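## Task

On this console, leave the MODE knob in its pulled-out position, CHECK switched off, PROGRAM on P1 and the lever on CYCLE. The task fails if the UNDER or OVER light ever lights, which happens whenever MODE is out, CHECK is on and the lever is at CYCLE all at once while PROGRAM is on anything but P1. The console is loose on the table: letting it rise or tilt noticeably and then fall back costs points. A setting that stays only because the robot is holding it at the end does not count.

## Robot and tools

Robot: two xArm7 arms, left_arm and right_arm, each with a parallel two-finger gripper and a wrist camera. Bases in the scene frame: left_arm at (+0.019, +0.331, 0) m, right_arm at (-0.040, -0.373, 0) m, both facing roughly +x.

Scene frame: origin on the table top midway between the arms, +x out across the table, +z up, left_arm on the +y side. The arm names do not refer to image sides. Gripper frame: fingers point along its +z, they open and close along its y. The reported end_effector_position is the spot between the pads when closed, about 2 cm short of the fingertips; closing pushes the tips roughly 10 mm further along +z.

execute_actions(actions, pictures): actions holds zero or one item. An empty list only reports the state. {"rows": [...], "steps": n} runs up to 15 control steps of 1/30 s (default 15); one row per step, the final row reused if rows run out. {"steps": n} alone waits up to 300 steps, counted from the previous result, so your reply time is included. pictures (true/false) toggles camera images in the result.

A row is exactly 14 numbers, each in [-1, 1]: left_arm dx, dy, dz, rx, ry, rz, opening, then right_arm in that same order. Always send all 14, even if one arm should not move. dx..rz are an offset, expressed in that gripper's own axes, from the gripper pose printed in the most recent result that shows it (before any result in the scene, and for second and later calls within one reply, from the pose at the start of the action). Every row in a call uses that same reference; rows do not add up. Scale: 1.0 equals 0.6 m of travel or 180 degrees of turn; rx, ry, rz form one rotation vector. Opening is absolute, not an offset: +1 fully open (0.084 m), -1 closed. An all-zero offset is not a pause: it pulls the arm back to the reference pose. To keep an arm still, send the offset back to its wanted pose in the first call of a reply and zeros afterwards, always with the opening it should keep.

move(target, speed): target is one 14-number row with the same layout, offset reference and scale as above. Each gripper travels in a straight line toward its target; both paths finish together, taking 0.5 to 10 s (cut off at 10 s). speed is the path's top speed in m/s, 0.002 to 0.5, default 0.25; turning is capped at twice that in rad/s. Openings are sent at the start. Paths do not avoid obstacles or the other arm, grippers lag and can overshoot speed near full reach. Faster contact and targets further beyond a contact press harder. The result adds a "move:" line: the ending (done, off_target, moving, held, fault; naming one arm means the other finished) and limits (paced = the pose sent was clipped; held = some steps were blocked, after which the arm may move quickly), plus each gripper's distance to its target.

wait(seconds): 0 to 10 s of simulation with no new command.

zoom_image(camera, region): camera is cam_high, cam_low, cam_left_wrist or cam_right_wrist; region [x0, y0, x1, y1] in pixels of that 504x504 image, origin at top-left, at most 504 by 504.

read_manual(section): only "licences"; moves nothing.

finished_scene(scene): ends and grades the current scene (give its number) and starts the next; irreversible. The goal must already hold without the robot.

Results: a state line per arm with position (m), quat_wxyz, and linear/angular velocity; printed position may be off, more so at long reach. grip_measured is the actual finger opening on the command scale; to grip, command clearly less than it. "pose unreachable" means the clearance check altered or blocked that arm's command; HELD marks steps not sent. "Hand target" shows where the controller is driving each gripper. Each step the commanded pose is clipped to 70 mm and 16 degrees from the measured pose, so far goals need several actions; after an action an arm continues only to its last clipped pose.

Avoid: arms touching or shoving each other; knocking anything off the table; lifting or tilting the loose console and letting it drop; hard or fast pushes. Joint load limits (N m): waist 44.5, shoulder 44.5, upper arm roll 26.7, elbow 26.7, forearm roll 26.7, wrist pitch 17.8, wrist roll 17.8; reaching one triggers a torque fault (arm backs off and freezes 10 s). Holding loads heats motors: MOTOR HOT from 65 °C, OVER-TEMPERATURE FAULT and braking at 80 °C. Quick, smooth motion is preferred.

Order tip: avoid ever having MODE out, CHECK on and lever at CYCLE together unless PROGRAM is already on the target position; e.g. set PROGRAM first and handle CHECK before or after the others accordingly.

Each tool is called after "Request:" by a JSON object that holds its "fn" and its "kwargs".

## Session

Request:
{"fn": "execute_actions", "kwargs": {"actions": []}}

Scene clock: 0.00 s of 5400.00 s.
left_arm: end_effector_position=(+0.2293, +0.2049, +0.2303) grip_measured=+1.00 end_effector_quat_wxyz=(-0.135, +0.904, +0.398, +0.085) end_effector_velocity=(+0.000, +0.000, +0.000) end_effector_angular_velocity=(+0.001, +0.000, +0.000) | right_arm: end_effector_position=(+0.4567, -0.5349, +0.2478) grip_measured=+1.00 end_effector_quat_wxyz=(-0.199, +0.926, +0.312, +0.079) end_effector_velocity=(-0.000, -0.000, -0.000) end_effector_angular_velocity=(+0.000, +0.001, -0.001)
Joint positions: left_arm=[-0.295 -0.735 -0.434  0.55   0.005  1.372 -1.401  0.084] | right_arm=[-0.58   0.296 -0.062  1.531  0.409  1.443 -1.244  0.084]
Joint velocities: left_arm=[ 0. -0.  0.  0.  0.  0.  0. -0.] | right_arm=[ 0.     0.    -0.001 -0.001  0.     0.     0.     0.   ]
Motor temperatures (°C, as the motors report them): left_arm=[31 35 30 34 31 34 33] | right_arm=[30 31 36 34 33 31 34]
Hand target (left_arm): +0.229, +0.205, +0.230; -0.135, +0.904, +0.398, +0.085
Hand target (right_arm): +0.457, -0.535, +0.248; -0.199, +0.926, +0.312, +0.079

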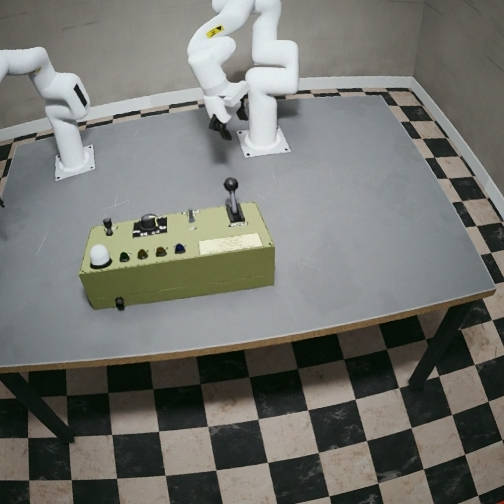

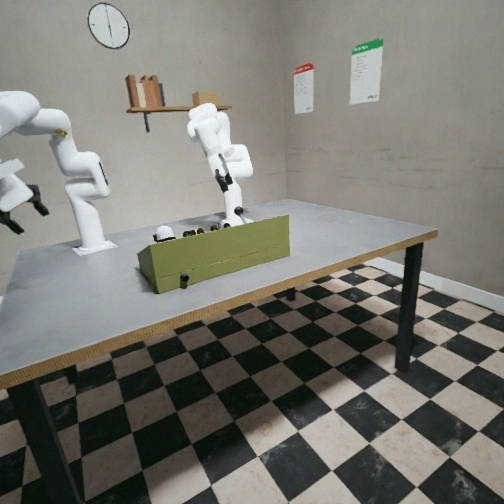

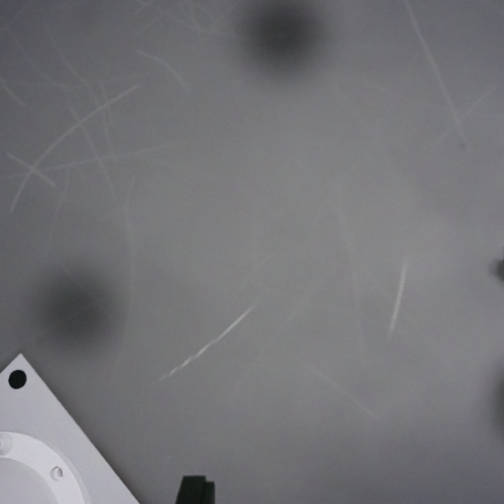

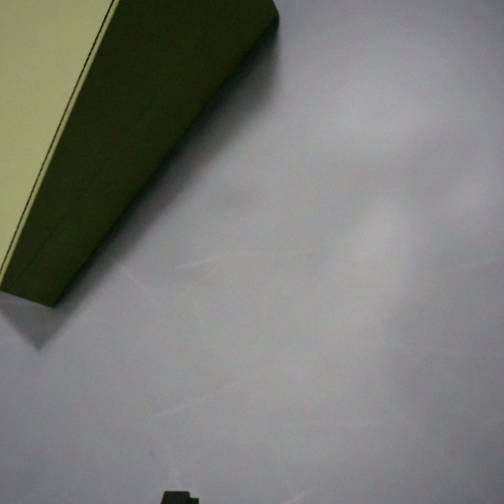

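Request:
{"fn": "zoom_image", "kwargs": {"camera": "cam_high", "region": [70, 170, 290, 320]}}

Request:
{"fn": "zoom_image", "kwargs": {"camera": "cam_low", "region": [120, 190, 310, 310]}}

Region (70, 170, 290, 320) of cam_high's 504x504 image, scaled by 2.291, with more detail than that image has; it fills the top 344 rows of this view, and the rest is white.

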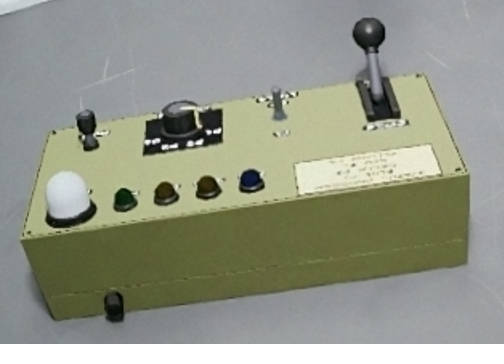

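Region (120, 190, 310, 310) of cam_low's 504x504 image, scaled by 2.653, with more detail than that image has; it fills the top 318 rows of this view, and the rest is white.

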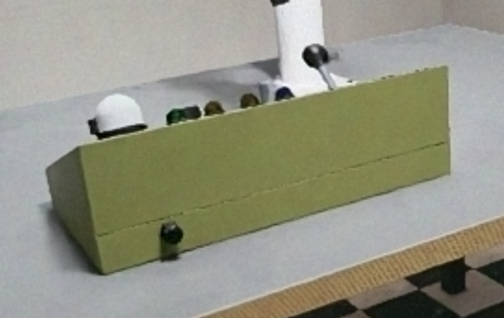

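Request:
{"fn": "move", "kwargs": {"target": [0.039,0.413,-0.33,-0.089,-0.056,0.262,1,0,0,0,0,0,0,1]}}

Scene clock: 28.17 s of 5400.00 s.
left_arm: end_effector_position=(+0.4199, -0.0009, +0.3798) grip_measured=+1.00 end_effector_quat_wxyz=(+0.001, +1.000, +0.000, -0.000) end_effector_velocity=(+0.002, +0.001, +0.001) end_effector_angular_velocity=(-0.002, -0.002, +0.003) | right_arm: end_effector_position=(+0.4567, -0.5349, +0.2478) grip_measured=+1.00 end_effector_quat_wxyz=(-0.199, +0.926, +0.312, +0.079) end_effector_velocity=(-0.001, -0.001, -0.000) end_effector_angular_velocity=(-0.000, +0.001, -0.002)
Joint positions: left_arm=[-0.349  0.195 -0.444  1.773  0.082  1.596 -0.748  0.084] | right_arm=[-0.58   0.296 -0.062  1.531  0.409  1.443 -1.244  0.084]
Joint velocities: left_arm=[ 0.002  0.001  0.002  0.005  0.     0.001  0.001 -0.   ] | right_arm=[-0.001  0.    -0.002 -0.    -0.    -0.    -0.001  0.   ]
Motor temperatures (°C, as the motors report them): left_arm=[31 35 30 36 31 34 33] | right_arm=[30 31 36 35 33 31 34]
Hand target (left_arm): +0.420, -0.001, +0.379; +0.001, +1.000, +0.000, -0.001
Hand target (right_arm): +0.457, -0.535, +0.248; -0.199, +0.926, +0.312, +0.079
Off the commanded pose (left_arm): 0.001 m, 0 deg.
Off the commanded pose (right_arm): 0.000 m, 0 deg.
After step 90, 22.93 s passed at rest.
move: done
camera_calibration (this result's frames):
cam_left_wrist: T_world_to_cam=[[-0.00741939, -0.999873, -0.0141098, 0.0438452], [-0.999624, 0.00704349, 0.0265066, 0.474097], [-0.0264038, 0.0143012, -0.999549, 0.522048], [0, 0, 0, 1]] pos_world=[0.488028, 0.0330344, 0.509864]
cam_right_wrist: T_world_to_cam=[[0.617356, -0.726554, -0.301647, -0.568534], [-0.786656, -0.566924, -0.244477, 0.181959], [0.00661481, 0.388222, -0.921542, 0.563392], [0, 0, 0, 1]] pos_world=[0.4904, -0.528635, 0.392177]

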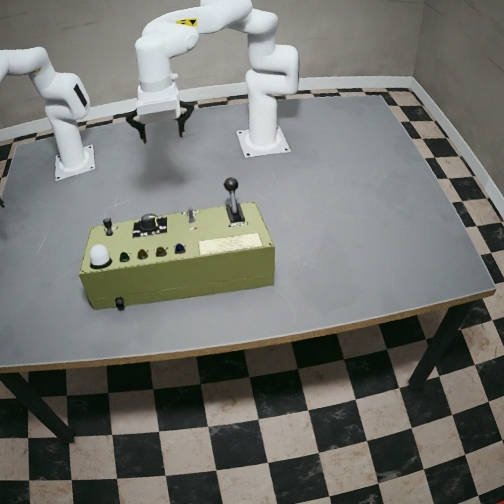

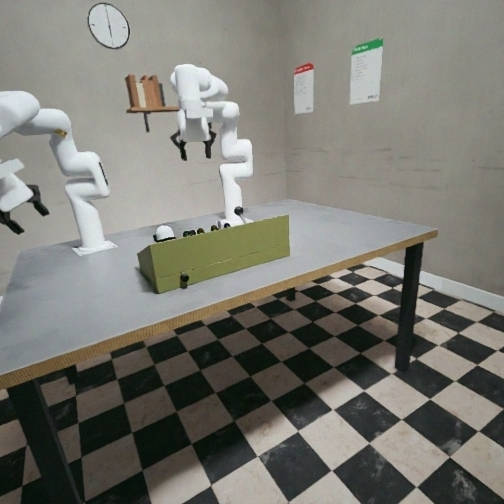

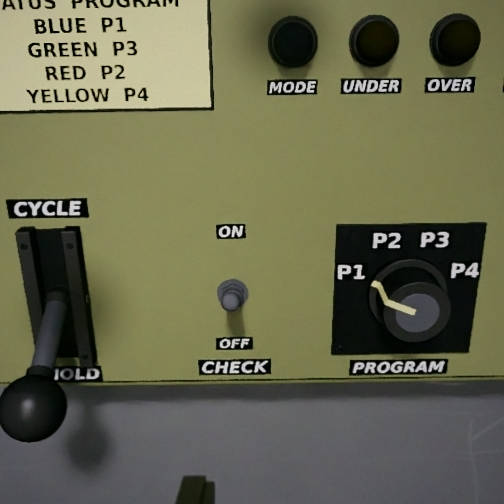

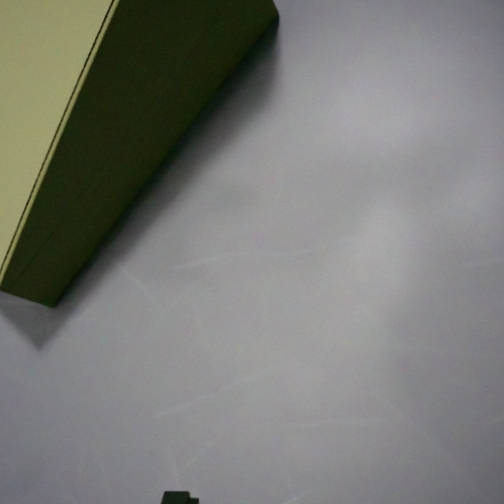

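Request:
{"fn": "move", "kwargs": {"target": [-0.2,0.217,0.0,0,0.139,0,1,0,0,0,0,0,0,1]}}

Scene clock: 37.63 s of 5400.00 s.
left_arm: end_effector_position=(+0.2999, -0.1309, +0.3801) grip_measured=+1.00 end_effector_quat_wxyz=(+0.001, +0.977, +0.001, +0.215) end_effector_velocity=(-0.011, -0.006, +0.002) end_effector_angular_velocity=(-0.003, -0.004, -0.023) | right_arm: end_effector_position=(+0.4567, -0.5349, +0.2478) grip_measured=+1.00 end_effector_quat_wxyz=(-0.199, +0.926, +0.312, +0.079) end_effector_velocity=(+0.000, +0.001, -0.000) end_effector_angular_velocity=(+0.000, +0.001, -0.000)
Joint positions: left_arm=[-0.619  0.075 -0.641  1.533  0.464  1.337 -1.299  0.084] | right_arm=[-0.58   0.296 -0.062  1.531  0.409  1.443 -1.244  0.084]
Joint velocities: left_arm=[-0.011 -0.004 -0.013  0.     0.001  0.    -0.001  0.   ] | right_arm=[ 0.001 -0.     0.001 -0.001 -0.    -0.     0.001 -0.   ]
Motor temperatures (°C, as the motors report them): left_arm=[31 35 30 36 31 34 33] | right_arm=[30 31 36 35 33 31 34]
Hand target (left_arm): +0.299, -0.131, +0.380; +0.001, +0.977, -0.000, +0.215
Hand target (right_arm): +0.457, -0.535, +0.248; -0.199, +0.926, +0.312, +0.079
Off the commanded pose (left_arm): 0.000 m, 0 deg.
Off the commanded pose (right_arm): 0.000 m, 0 deg.
After step 90, 5.10 s passed at rest.
move: done
camera_calibration (this result's frames):
cam_left_wrist: T_world_to_cam=[[0.000259702, -0.999889, -0.0148679, -0.0890331], [-0.917852, 0.00566306, -0.396881, 0.491308], [0.396922, 0.0137496, -0.917749, 0.362871], [0, 0, 0, 1]] pos_world=[0.306939, -0.0967949, 0.526692]
cam_right_wrist: T_world_to_cam=[[0.617356, -0.726554, -0.301647, -0.568534], [-0.786656, -0.566924, -0.244477, 0.181959], [0.00661469, 0.388222, -0.921542, 0.563392], [0, 0, 0, 1]] pos_world=[0.4904, -0.528635, 0.392177]

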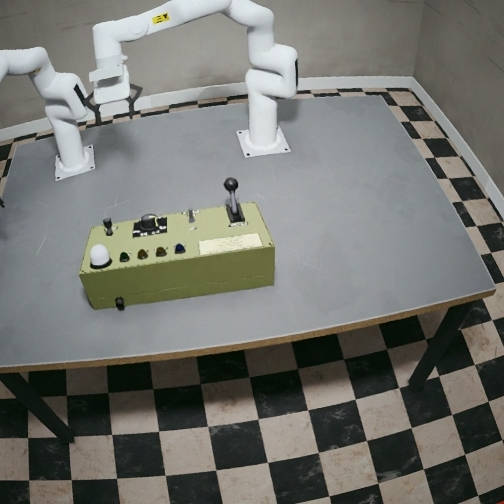

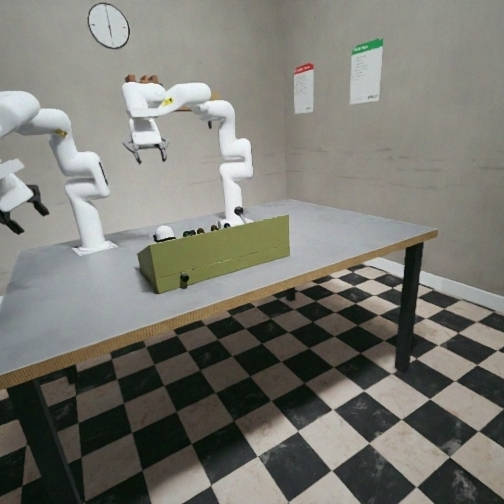

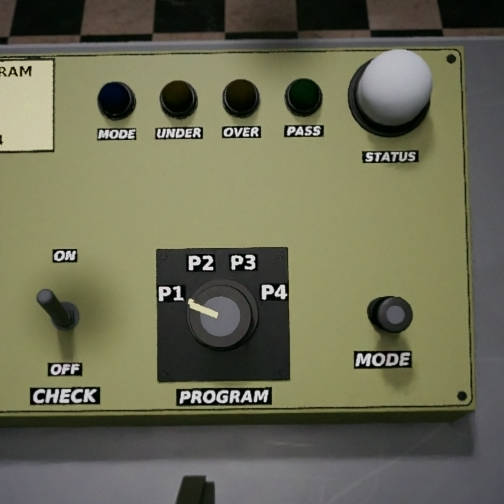

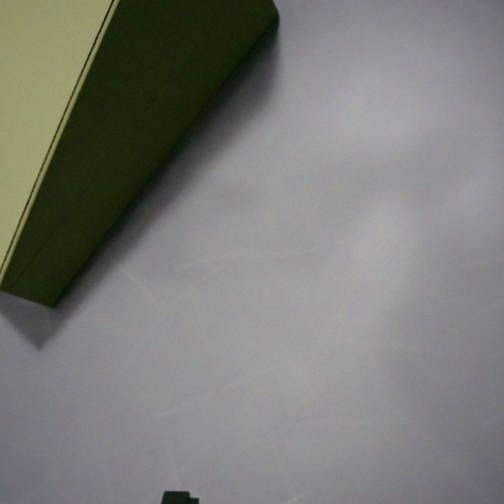

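Request:
{"fn": "move", "kwargs": {"target": [0.098,-0.308,0.392,0,0,0,-1,0.22,-0.453,0.295,-0.165,0.059,0.177,1]}}

Scene clock: 94.27 s of 5400.00 s.
left_arm: end_effector_position=(+0.4523, +0.0540, +0.1920) grip_measured=-1.00 end_effector_quat_wxyz=(+0.001, +0.976, +0.000, +0.216) end_effector_velocity=(+0.001, +0.004, -0.002) end_effector_angular_velocity=(+0.004, +0.004, +0.006) | right_arm: end_effector_position=(+0.4005, -0.1935, +0.2086) grip_measured=+1.00 end_effector_quat_wxyz=(+0.002, +0.983, -0.001, +0.183) end_effector_velocity=(-0.002, +0.006, -0.000) end_effector_angular_velocity=(-0.003, -0.001, +0.012)
Joint positions: left_arm=[-0.335 -0.023 -0.333  0.857  0.465  0.568 -0.989  0.   ] | right_arm=[-0.345 -0.212  0.627  0.752 -0.057  0.592  0.478  0.084]
Joint velocities: left_arm=[ 0.003  0.003  0.004 -0.002  0.002  0.001  0.     0.   ] | right_arm=[ 0.007 -0.     0.007  0.    -0.004  0.     0.004 -0.   ]
Motor temperatures (°C, as the motors report them): left_arm=[31 35 30 36 31 34 33] | right_arm=[30 31 36 35 33 31 34]
Hand target (left_arm): +0.452, +0.054, +0.192; +0.001, +0.976, +0.000, +0.216
Hand target (right_arm): +0.400, -0.193, +0.209; +0.002, +0.983, -0.001, +0.183
Off the commanded pose (left_arm): 0.001 m, 0 deg.
Off the commanded pose (right_arm): 0.002 m, 0 deg.
After step 90, 51.57 s passed at rest.
move: done
camera_calibration (this result's frames):
cam_left_wrist: T_world_to_cam=[[-0.000261667, -0.999885, -0.0151953, 0.0933051], [-0.917046, 0.00629954, -0.398732, 0.555412], [0.398782, 0.0138305, -0.916942, 0.126254], [0, 0, 0, 1]] pos_world=[0.459015, 0.0880493, 0.338646]
cam_right_wrist: T_world_to_cam=[[0.00134001, -0.999766, 0.02159, -0.171153], [-0.94449, -0.00835845, -0.328434, 0.510566], [0.328537, -0.0199514, -0.94428, 0.191867], [0, 0, 0, 1]] pos_world=[0.419418, -0.163017, 0.352558]

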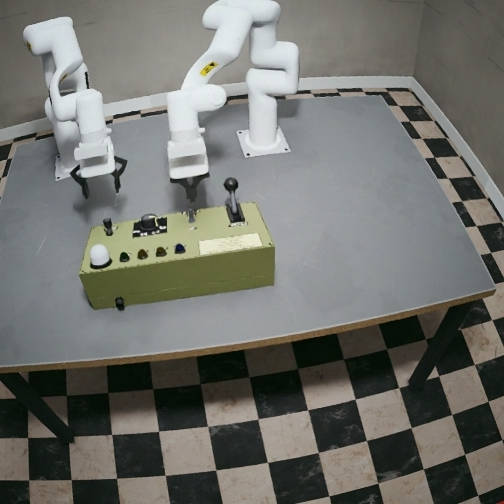

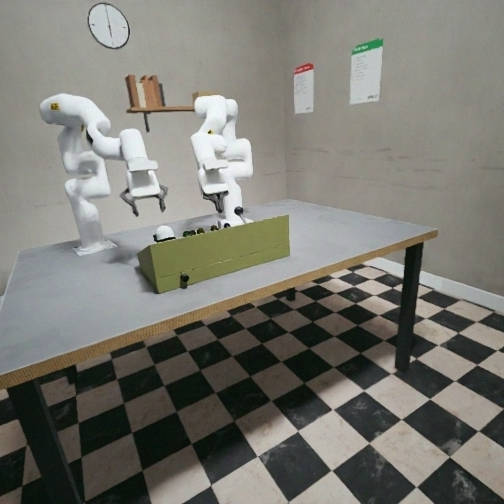

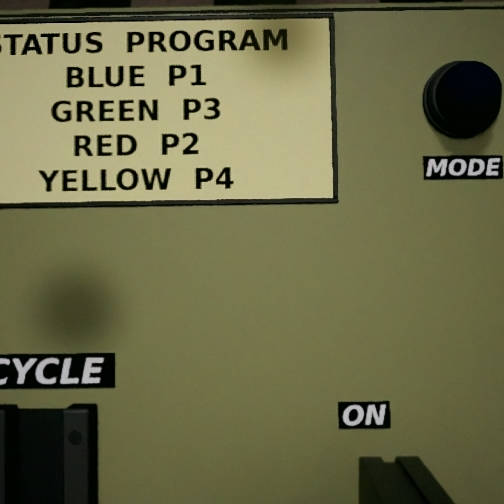

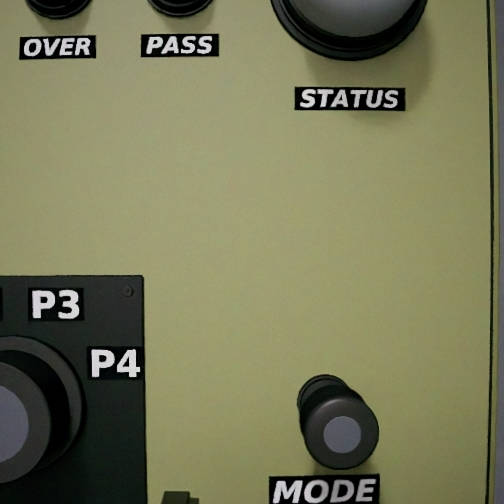

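Request:
{"fn": "move", "kwargs": {"target": [0,0,0.1,0,0,0,-1,0,0.008,0.08,0,0,0,1], "speed": 0.1}}

Request:
{"fn": "move", "kwargs": {"target": [-0.085,0,0,0,0,0,-1,0,0,0,0,0,0,1], "speed": 0.04}}

Scene clock: 102.67 s of 5400.00 s.
left_arm: end_effector_position=(+0.4775, +0.0538, +0.1378) grip_measured=-1.00 end_effector_quat_wxyz=(+0.001, +0.976, +0.000, +0.216) end_effector_velocity=(+0.000, +0.003, -0.003) end_effector_angular_velocity=(+0.003, +0.006, +0.006) | right_arm: end_effector_position=(+0.4179, -0.1982, +0.1641) grip_measured=+1.00 end_effector_quat_wxyz=(+0.002, +0.983, -0.001, +0.183) end_effector_velocity=(-0.000, -0.003, -0.002) end_effector_angular_velocity=(-0.001, +0.005, -0.004)
Joint positions: left_arm=[-0.324  0.15  -0.298  0.893  0.655  0.459 -1.126  0.   ] | right_arm=[-0.405 -0.061  0.66   0.743 -0.243  0.464  0.604  0.084]
Joint velocities: left_arm=[ 0.002  0.005  0.003 -0.002 -0.     0.001 -0.     0.   ] | right_arm=[-0.003  0.003 -0.002 -0.003 -0.001  0.001 -0.     0.   ]
Motor temperatures (°C, as the motors report them): left_arm=[31 35 30 36 31 34 33] | right_arm=[30 31 36 35 33 31 34]
Hand target (left_arm): +0.478, +0.054, +0.137; +0.001, +0.976, +0.000, +0.216
Hand target (right_arm): +0.418, -0.198, +0.164; +0.002, +0.983, -0.001, +0.183
Off the commanded pose (left_arm): 0.000 m, 0 deg.
Off the commanded pose (right_arm): 0.000 m, 0 deg.
After step 90, 4.37 s passed at rest.
move: done
camera_calibration (this result's frames):
cam_left_wrist: T_world_to_cam=[[-0.000485262, -0.999892, -0.0146852, 0.0923752], [-0.91692, 0.00630532, -0.39902, 0.55694], [0.39907, 0.0132715, -0.916824, 0.0663975], [0, 0, 0, 1]] pos_world=[0.484217, 0.0879723, 0.284462]
cam_right_wrist: T_world_to_cam=[[0.00181295, -0.999759, 0.02189, -0.175178], [-0.944271, -0.00891692, -0.329048, 0.512193], [0.329163, -0.0200736, -0.94406, 0.143761], [0, 0, 0, 1]] pos_world=[0.436646, -0.167683, 0.308089]

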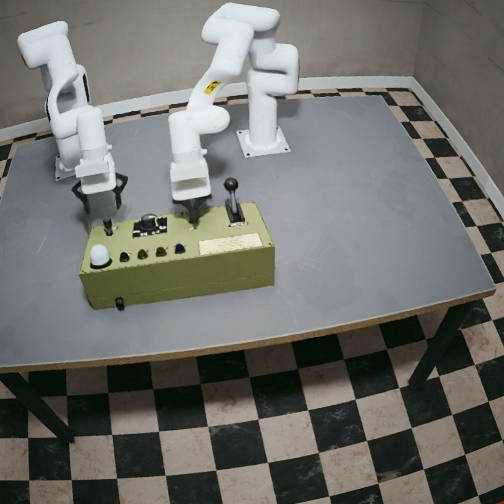

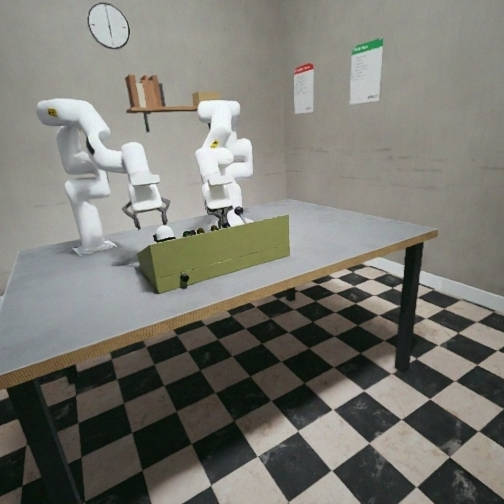

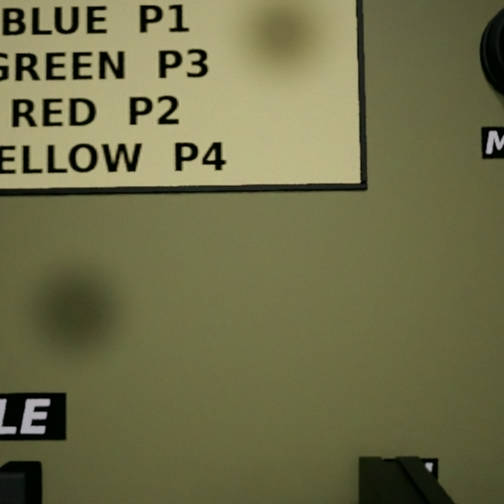

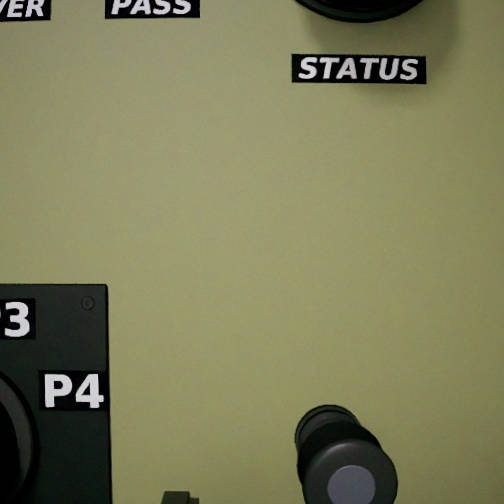

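Scene clock: 104.17 s of 5400.00 s.
left_arm: end_effector_position=(+0.4387, +0.0579, +0.1211) grip_measured=-1.00 end_effector_quat_wxyz=(+0.003, +0.975, +0.008, +0.221) end_effector_velocity=(+0.000, -0.002, -0.001) end_effector_angular_velocity=(+0.000, +0.002, -0.001) | right_arm: end_effector_position=(+0.4179, -0.1982, +0.1641) grip_measured=+1.00 end_effector_quat_wxyz=(+0.002, +0.983, -0.001, +0.183) end_effector_velocity=(+0.000, -0.001, +0.000) end_effector_angular_velocity=(-0.000, -0.000, -0.001)
Joint positions: left_arm=[-0.361  0.086 -0.286  0.766  0.745  0.406 -1.273  0.   ] | right_arm=[-0.405 -0.061  0.66   0.743 -0.243  0.464  0.604  0.084]
Joint velocities: left_arm=[-0.022  0.005  0.02   0.005 -0.004  0.001  0.001  0.   ] | right_arm=[-0.001  0.    -0.001  0.    -0.     0.    -0.001 -0.   ]
Motor temperatures (°C, as the motors report them): left_arm=[31 35 30 36 31 34 33] | right_arm=[30 31 36 35 33 31 34]
Hand target (left_arm): +0.431, +0.054, +0.116; +0.001, +0.976, +0.000, +0.216
Hand target (right_arm): +0.418, -0.198, +0.164; +0.002, +0.983, -0.001, +0.183
Off the commanded pose (left_arm): 0.010 m, 1 deg.
Off the commanded pose (right_arm): 0.000 m, 0 deg.
move: off_target (left_arm)
camera_calibration (this result's frames):
cam_left_wrist: T_world_to_cam=[[0.0143918, -0.999856, -0.00895561, 0.0889326], [-0.913073, -0.00949106, -0.407686, 0.514952], [0.407542, 0.0140445, -0.913078, 0.0622989], [0, 0, 0, 1]] pos_world=[0.443519, 0.0929323, 0.267619]
cam_right_wrist: T_world_to_cam=[[0.00181299, -0.999759, 0.0218901, -0.175178], [-0.944271, -0.00891699, -0.329048, 0.512193], [0.329163, -0.0200736, -0.94406, 0.143761], [0, 0, 0, 1]] pos_world=[0.436646, -0.167683, 0.308089]

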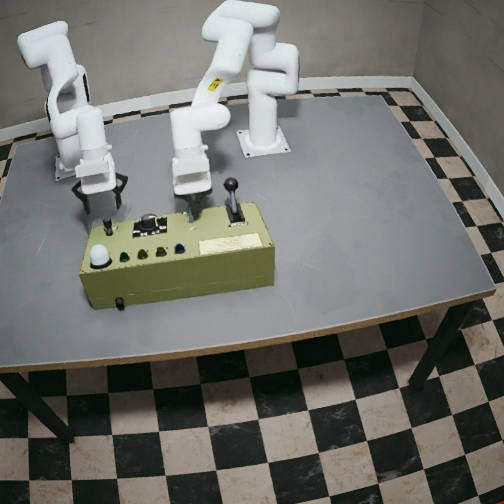

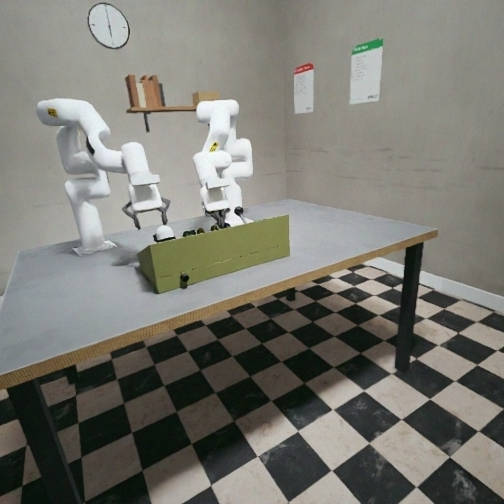

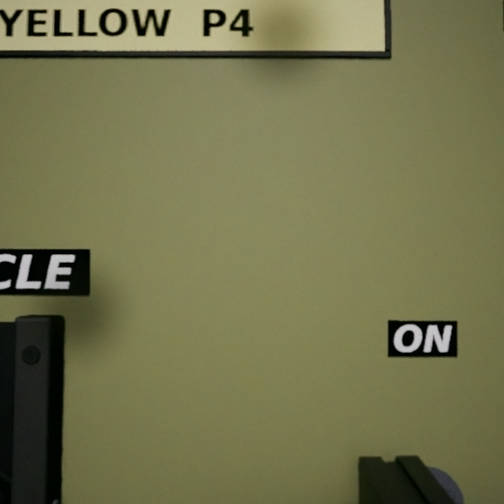

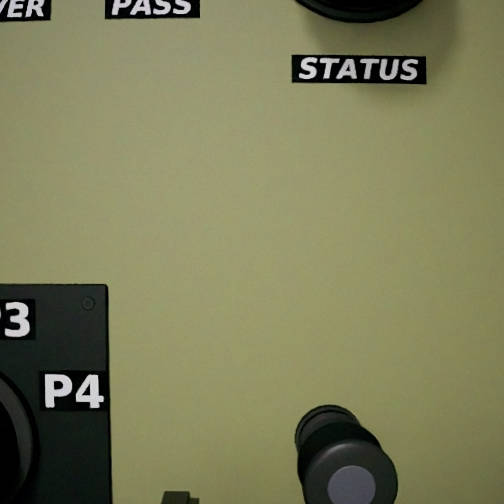

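Request:
{"fn": "move", "kwargs": {"target": [0.07,-0.006,-0.01,0,0,0,-1,0,0,0,0,0,0,1], "speed": 0.08}}

Request:
{"fn": "move", "kwargs": {"target": [0,0.023,0.01,0,0,0,-1,0,0,0,0,0,0,1], "speed": 0.05}}

Request:
{"fn": "move", "kwargs": {"target": [-0.09,0,0,0,0,0,-1,0,0,0,0,0,0,1], "speed": 0.04}}

Scene clock: 114.17 s of 5400.00 s.
left_arm: end_effector_position=(+0.4734, +0.0616, +0.1441) grip_measured=-1.00 end_effector_quat_wxyz=(+0.003, +0.975, +0.007, +0.221) end_effector_velocity=(+0.003, +0.002, +0.003) end_effector_angular_velocity=(-0.001, -0.005, +0.006) | right_arm: end_effector_position=(+0.4179, -0.1982, +0.1641) grip_measured=+1.00 end_effector_quat_wxyz=(+0.002, +0.983, -0.001, +0.183) end_effector_velocity=(+0.000, +0.001, +0.001) end_effector_angular_velocity=(+0.000, -0.001, +0.001)
Joint positions: left_arm=[-0.327  0.11  -0.285  0.86   0.641  0.45  -1.124  0.   ] | right_arm=[-0.405 -0.061  0.66   0.743 -0.243  0.464  0.604  0.084]
Joint velocities: left_arm=[ 0.004 -0.003  0.003  0.003 -0.     0.001  0.001  0.   ] | right_arm=[-0.001 -0.     0.002  0.002  0.     0.     0.     0.   ]
Motor temperatures (°C, as the motors report them): left_arm=[31 35 31 36 31 34 33] | right_arm=[30 31 36 35 33 32 34]
Hand target (left_arm): +0.474, +0.062, +0.145; +0.002, +0.975, +0.008, +0.221
Hand target (right_arm): +0.418, -0.198, +0.164; +0.002, +0.983, -0.001, +0.183
Off the commanded pose (left_arm): 0.001 m, 0 deg.
Off the commanded pose (right_arm): 0.000 m, 0 deg.
After step 90, 6.17 s passed at rest.
move: done
camera_calibration (this result's frames):
cam_left_wrist: T_world_to_cam=[[0.0128611, -0.999874, -0.00934556, 0.0931437], [-0.913278, -0.00794066, -0.407259, 0.555974], [0.407134, 0.0137729, -0.913265, 0.0693589], [0, 0, 0, 1]] pos_world=[0.478323, 0.0965915, 0.290639]
cam_right_wrist: T_world_to_cam=[[0.00181297, -0.999759, 0.0218901, -0.175178], [-0.944271, -0.00891697, -0.329048, 0.512193], [0.329163, -0.0200737, -0.94406, 0.143761], [0, 0, 0, 1]] pos_world=[0.436646, -0.167683, 0.308089]

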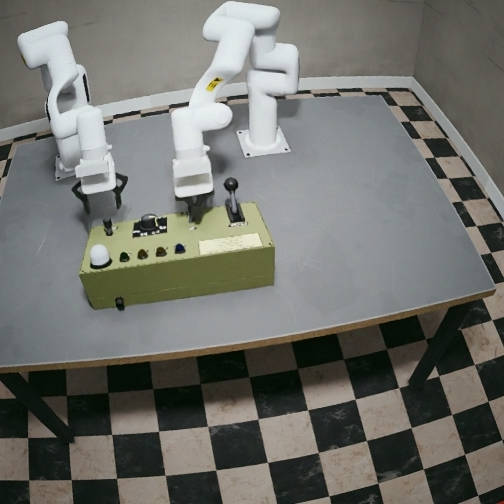

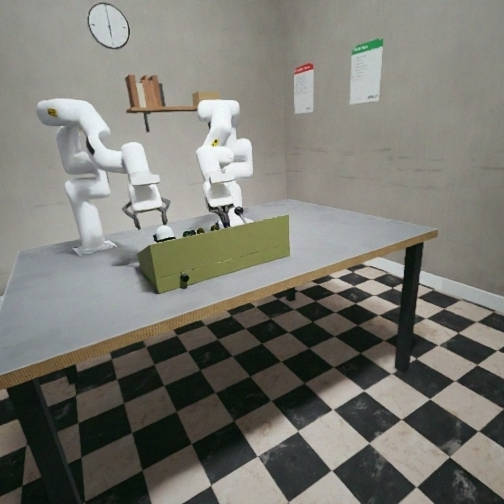

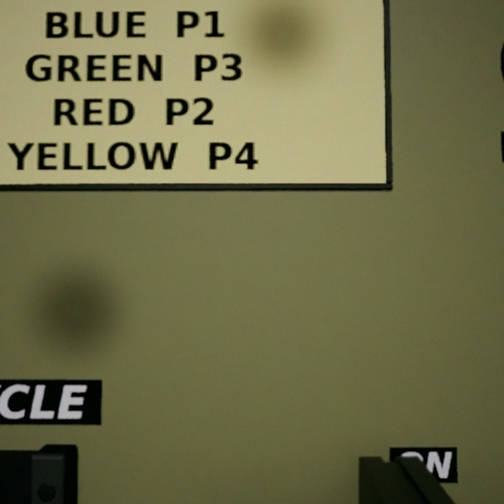

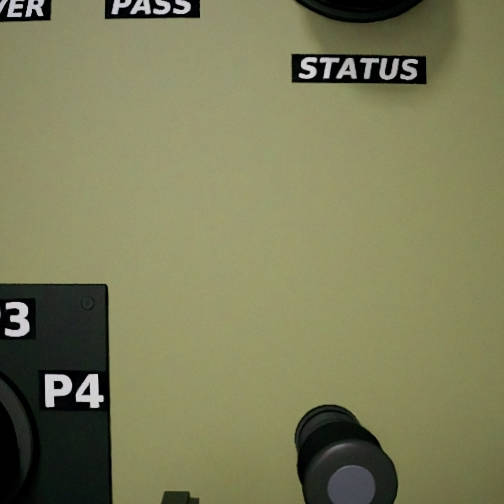

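Scene clock: 114.87 s of 5400.00 s.
left_arm: end_effector_position=(+0.4762, +0.0478, +0.1388) grip_measured=-1.00 end_effector_quat_wxyz=(+0.003, +0.975, +0.007, +0.221) end_effector_velocity=(+0.002, +0.002, +0.002) end_effector_angular_velocity=(-0.000, -0.004, +0.004) | right_arm: end_effector_position=(+0.4179, -0.1982, +0.1641) grip_measured=+1.00 end_effector_quat_wxyz=(+0.002, +0.983, -0.001, +0.183) end_effector_velocity=(+0.001, -0.001, +0.000) end_effector_angular_velocity=(+0.000, -0.001, -0.002)
Joint positions: left_arm=[-0.347  0.153 -0.288  0.9    0.674  0.463 -1.169  0.   ] | right_arm=[-0.405 -0.061  0.66   0.743 -0.243  0.464  0.604  0.084]
Joint velocities: left_arm=[ 0.002 -0.002  0.003  0.001  0.001  0.    -0.     0.   ] | right_arm=[-0.002  0.    -0.     0.001  0.     0.    -0.001  0.   ]
Motor temperatures (°C, as the motors report them): left_arm=[31 35 31 36 31 34 33] | right_arm=[30 31 36 35 33 32 34]
Hand target (left_arm): +0.476, +0.048, +0.139; +0.003, +0.975, +0.007, +0.221
Hand target (right_arm): +0.418, -0.198, +0.164; +0.002, +0.983, -0.001, +0.183
Off the commanded pose (left_arm): 0.000 m, 0 deg.
Off the commanded pose (right_arm): 0.000 m, 0 deg.
move: done
camera_calibration (this result's frames):
cam_left_wrist: T_world_to_cam=[[0.0129435, -0.999873, -0.00929168, 0.0792705], [-0.913331, -0.00803968, -0.407139, 0.556191], [0.407012, 0.0137562, -0.913319, 0.0636], [0, 0, 0, 1]] pos_world=[0.481074, 0.0828572, 0.28527]
cam_right_wrist: T_world_to_cam=[[0.00181299, -0.999759, 0.0218902, -0.175178], [-0.944271, -0.00891703, -0.329048, 0.512193], [0.329163, -0.0200737, -0.94406, 0.143761], [0, 0, 0, 1]] pos_world=[0.436646, -0.167683, 0.308089]

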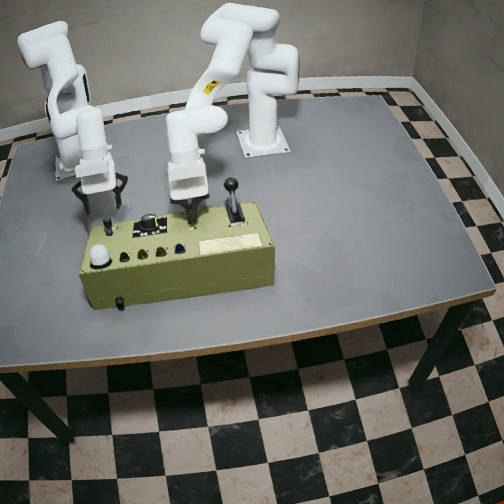

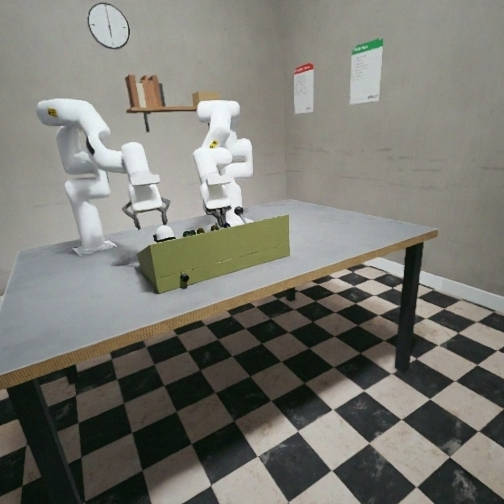

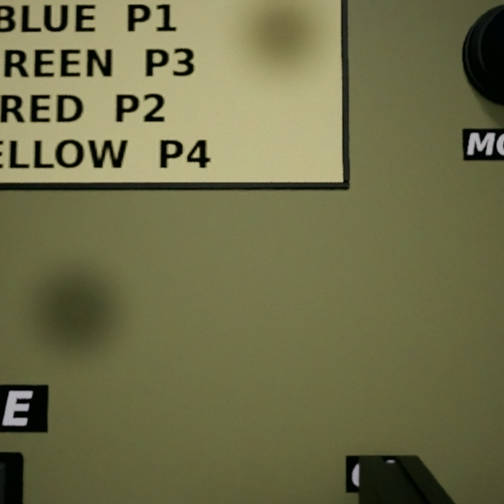

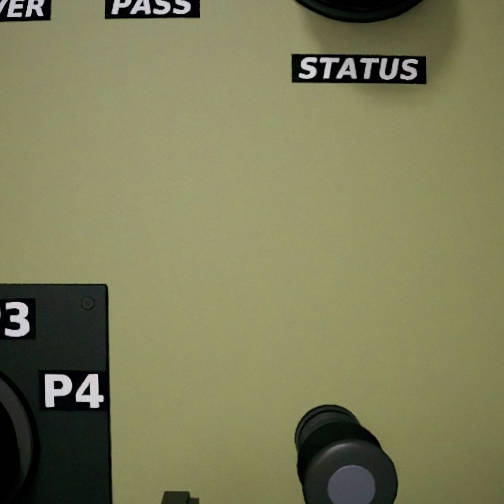

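Scene clock: 116.47 s of 5400.00 s.
left_arm: end_effector_position=(+0.4408, +0.0447, +0.1301) grip_measured=-1.00 end_effector_quat_wxyz=(+0.010, +0.972, +0.015, +0.234) end_effector_velocity=(+0.001, -0.000, -0.000) end_effector_angular_velocity=(-0.006, -0.000, +0.002) | right_arm: end_effector_position=(+0.4179, -0.1982, +0.1641) grip_measured=+1.00 end_effector_quat_wxyz=(+0.002, +0.983, -0.001, +0.183) end_effector_velocity=(-0.000, +0.000, -0.000) end_effector_angular_velocity=(-0.000, +0.000, -0.000)
Joint positions: left_arm=[-0.389  0.087 -0.281  0.789  0.774  0.414 -1.33   0.   ] | right_arm=[-0.405 -0.061  0.66   0.743 -0.243  0.464  0.604  0.084]
Joint velocities: left_arm=[-0.013  0.     0.016 -0.001 -0.003 -0.007 -0.001  0.   ] | right_arm=[ 0.001 -0.    -0.    -0.001 -0.     0.     0.001  0.   ]
Motor temperatures (°C, as the motors report them): left_arm=[31 35 30 36 31 34 33] | right_arm=[30 31 36 35 33 32 34]
Hand target (left_arm): +0.427, +0.047, +0.116; +0.003, +0.975, +0.007, +0.221
Hand target (right_arm): +0.418, -0.198, +0.164; +0.002, +0.983, -0.001, +0.183
Off the commanded pose (left_arm): 0.020 m, 2 deg.
Off the commanded pose (right_arm): 0.000 m, 0 deg.
move: off_target (left_arm)
camera_calibration (this result's frames):
cam_left_wrist: T_world_to_cam=[[0.0242194, -0.999675, 0.00795019, 0.0693122], [-0.901772, -0.0252789, -0.431473, 0.519213], [0.431534, 0.00328078, -0.902091, 0.0583548], [0, 0, 0, 1]] pos_world=[0.441351, 0.0822233, 0.276117]
cam_right_wrist: T_world_to_cam=[[0.00181275, -0.999759, 0.0218901, -0.175178], [-0.944271, -0.00891678, -0.329048, 0.512193], [0.329163, -0.0200738, -0.94406, 0.143761], [0, 0, 0, 1]] pos_world=[0.436646, -0.167683, 0.308089]

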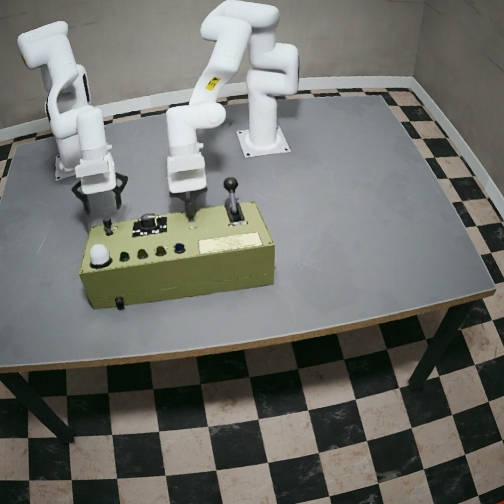

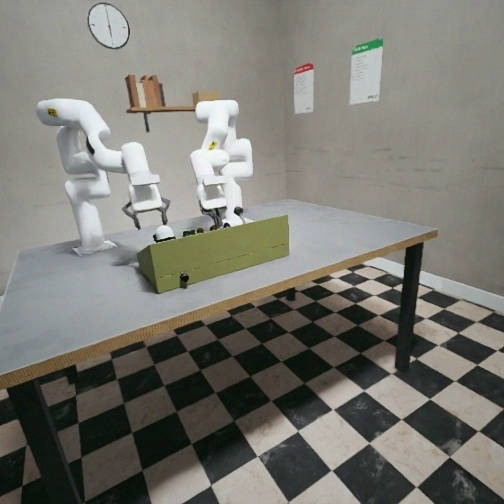

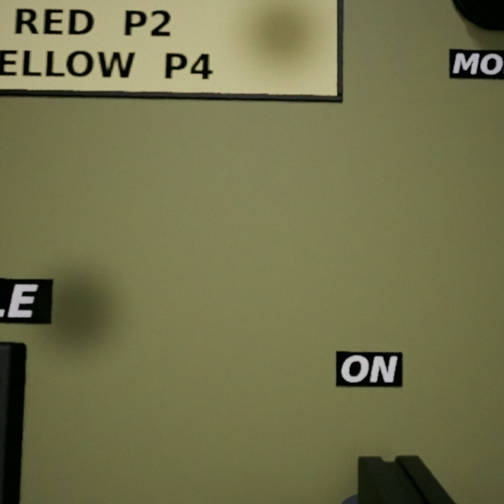

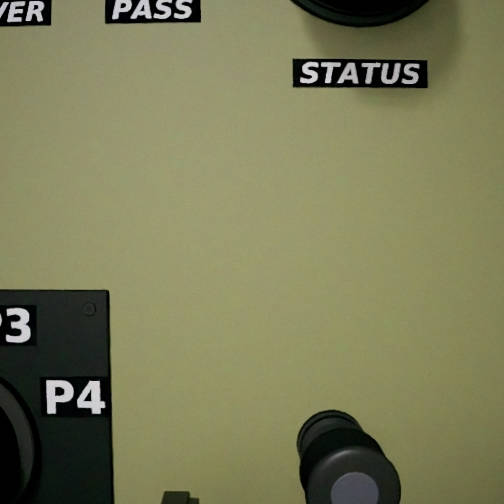

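Request:
{"fn": "zoom_image", "kwargs": {"camera": "cam_high", "region": [140, 160, 260, 250]}}

Request:
{"fn": "zoom_image", "kwargs": {"camera": "cam_left_wrist", "region": [250, 330, 504, 504]}}

Region (140, 160, 260, 250) of cam_high's 504x504 image, scaled by 4.200, with more detail than that image has; it fills the top 378 rows of this view, and the rest is white.

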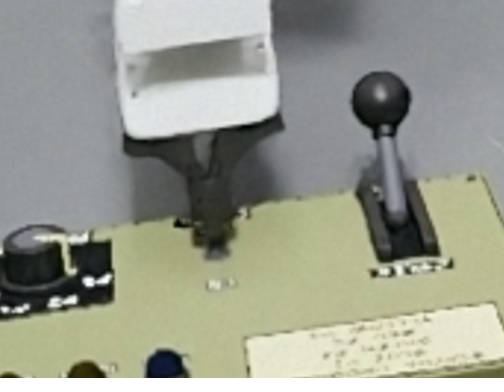

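Region (250, 330, 504, 504) of cam_left_wrist's 504x504 image, scaled by 1.984, with more detail than that image has; it fills the top 345 rows of this view, and the rest is white.

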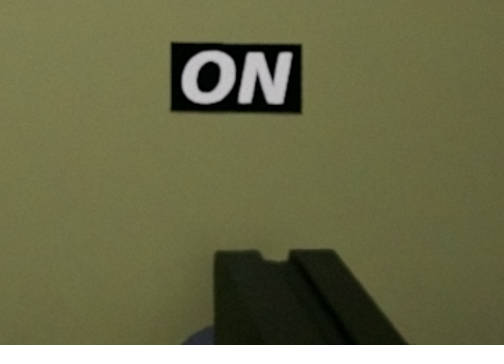

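Request:
{"fn": "move", "kwargs": {"target": [0,0,-0.08,0,0,0,-1,0,0,0,0,0,0,1], "speed": 0.08}}

Request:
{"fn": "zoom_image", "kwargs": {"camera": "cam_high", "region": [140, 160, 260, 250]}}

Scene clock: 129.23 s of 5400.00 s.
left_arm: end_effector_position=(+0.4187, +0.0453, +0.1722) grip_measured=-1.00 end_effector_quat_wxyz=(+0.009, +0.972, +0.014, +0.233) end_effector_velocity=(+0.003, -0.001, +0.005) end_effector_angular_velocity=(-0.004, -0.010, -0.000) | right_arm: end_effector_position=(+0.4179, -0.1982, +0.1641) grip_measured=+1.00 end_effector_quat_wxyz=(+0.002, +0.983, -0.001, +0.183) end_effector_velocity=(-0.000, -0.001, -0.000) end_effector_angular_velocity=(-0.001, +0.001, -0.002)
Joint positions: left_arm=[-0.407 -0.064 -0.314  0.745  0.579  0.496 -1.187  0.   ] | right_arm=[-0.405 -0.061  0.66   0.743 -0.243  0.464  0.604  0.084]
Joint velocities: left_arm=[-0.    -0.005  0.002  0.006  0.002  0.     0.     0.   ] | right_arm=[-0.001 -0.    -0.001 -0.001 -0.     0.    -0.     0.   ]
Motor temperatures (°C, as the motors report them): left_arm=[31 35 31 35 31 34 33] | right_arm=[30 31 36 35 33 32 34]
Hand target (left_arm): +0.419, +0.045, +0.173; +0.010, +0.972, +0.015, +0.234
Hand target (right_arm): +0.418, -0.198, +0.164; +0.002, +0.983, -0.001, +0.183
Off the commanded pose (left_arm): 0.001 m, 0 deg.
Off the commanded pose (right_arm): 0.000 m, 0 deg.
After step 90, 8.80 s passed at rest.
move: done
camera_calibration (this result's frames):
cam_left_wrist: T_world_to_cam=[[0.0240061, -0.999688, 0.00685654, 0.0703373], [-0.902258, -0.024619, -0.430493, 0.517423], [0.430527, 0.00414808, -0.902568, 0.106308], [0, 0, 0, 1]] pos_world=[0.419392, 0.0826129, 0.318214]
cam_right_wrist: T_world_to_cam=[[0.00181245, -0.999759, 0.0218901, -0.175178], [-0.944271, -0.00891647, -0.329048, 0.512194], [0.329163, -0.0200738, -0.94406, 0.143761], [0, 0, 0, 1]] pos_world=[0.436646, -0.167683, 0.308089]

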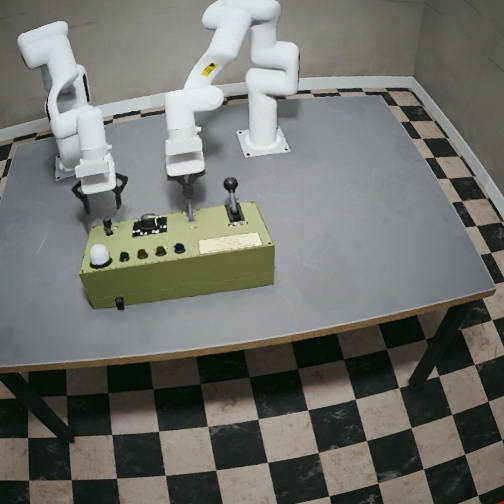

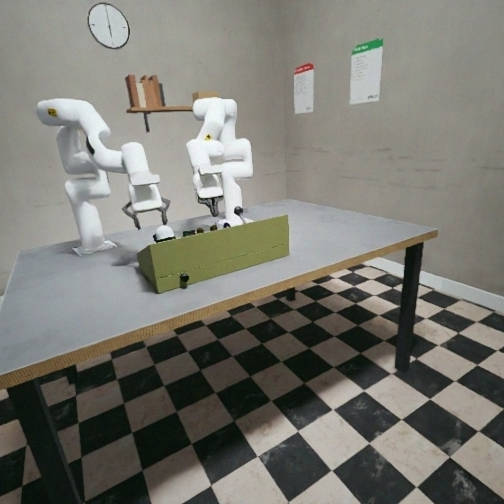

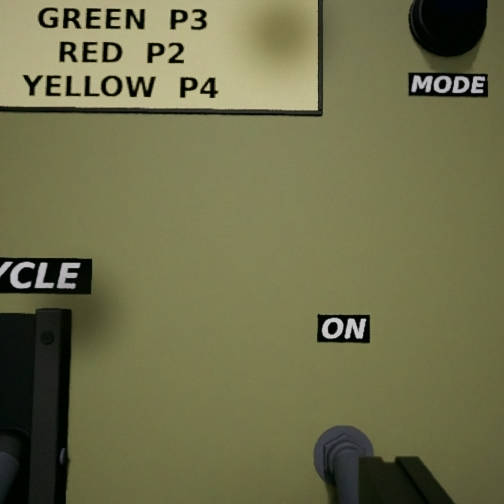

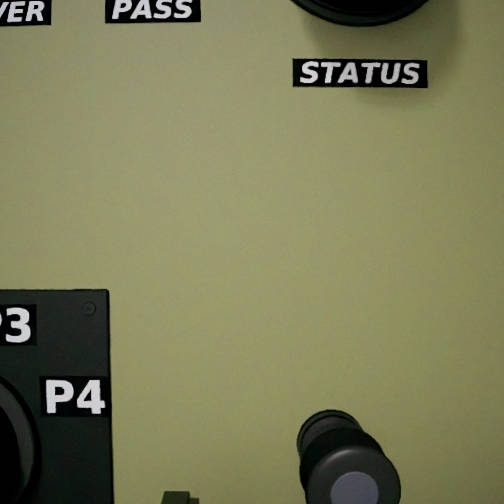

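Region (140, 160, 260, 250) of cam_high's 504x504 image, scaled by 4.200, with more detail than that image has; it fills the top 378 rows of this view, and the rest is white.

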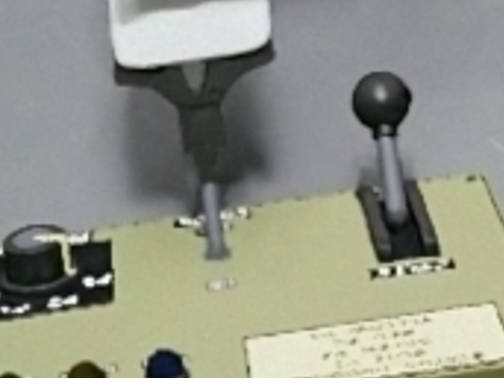

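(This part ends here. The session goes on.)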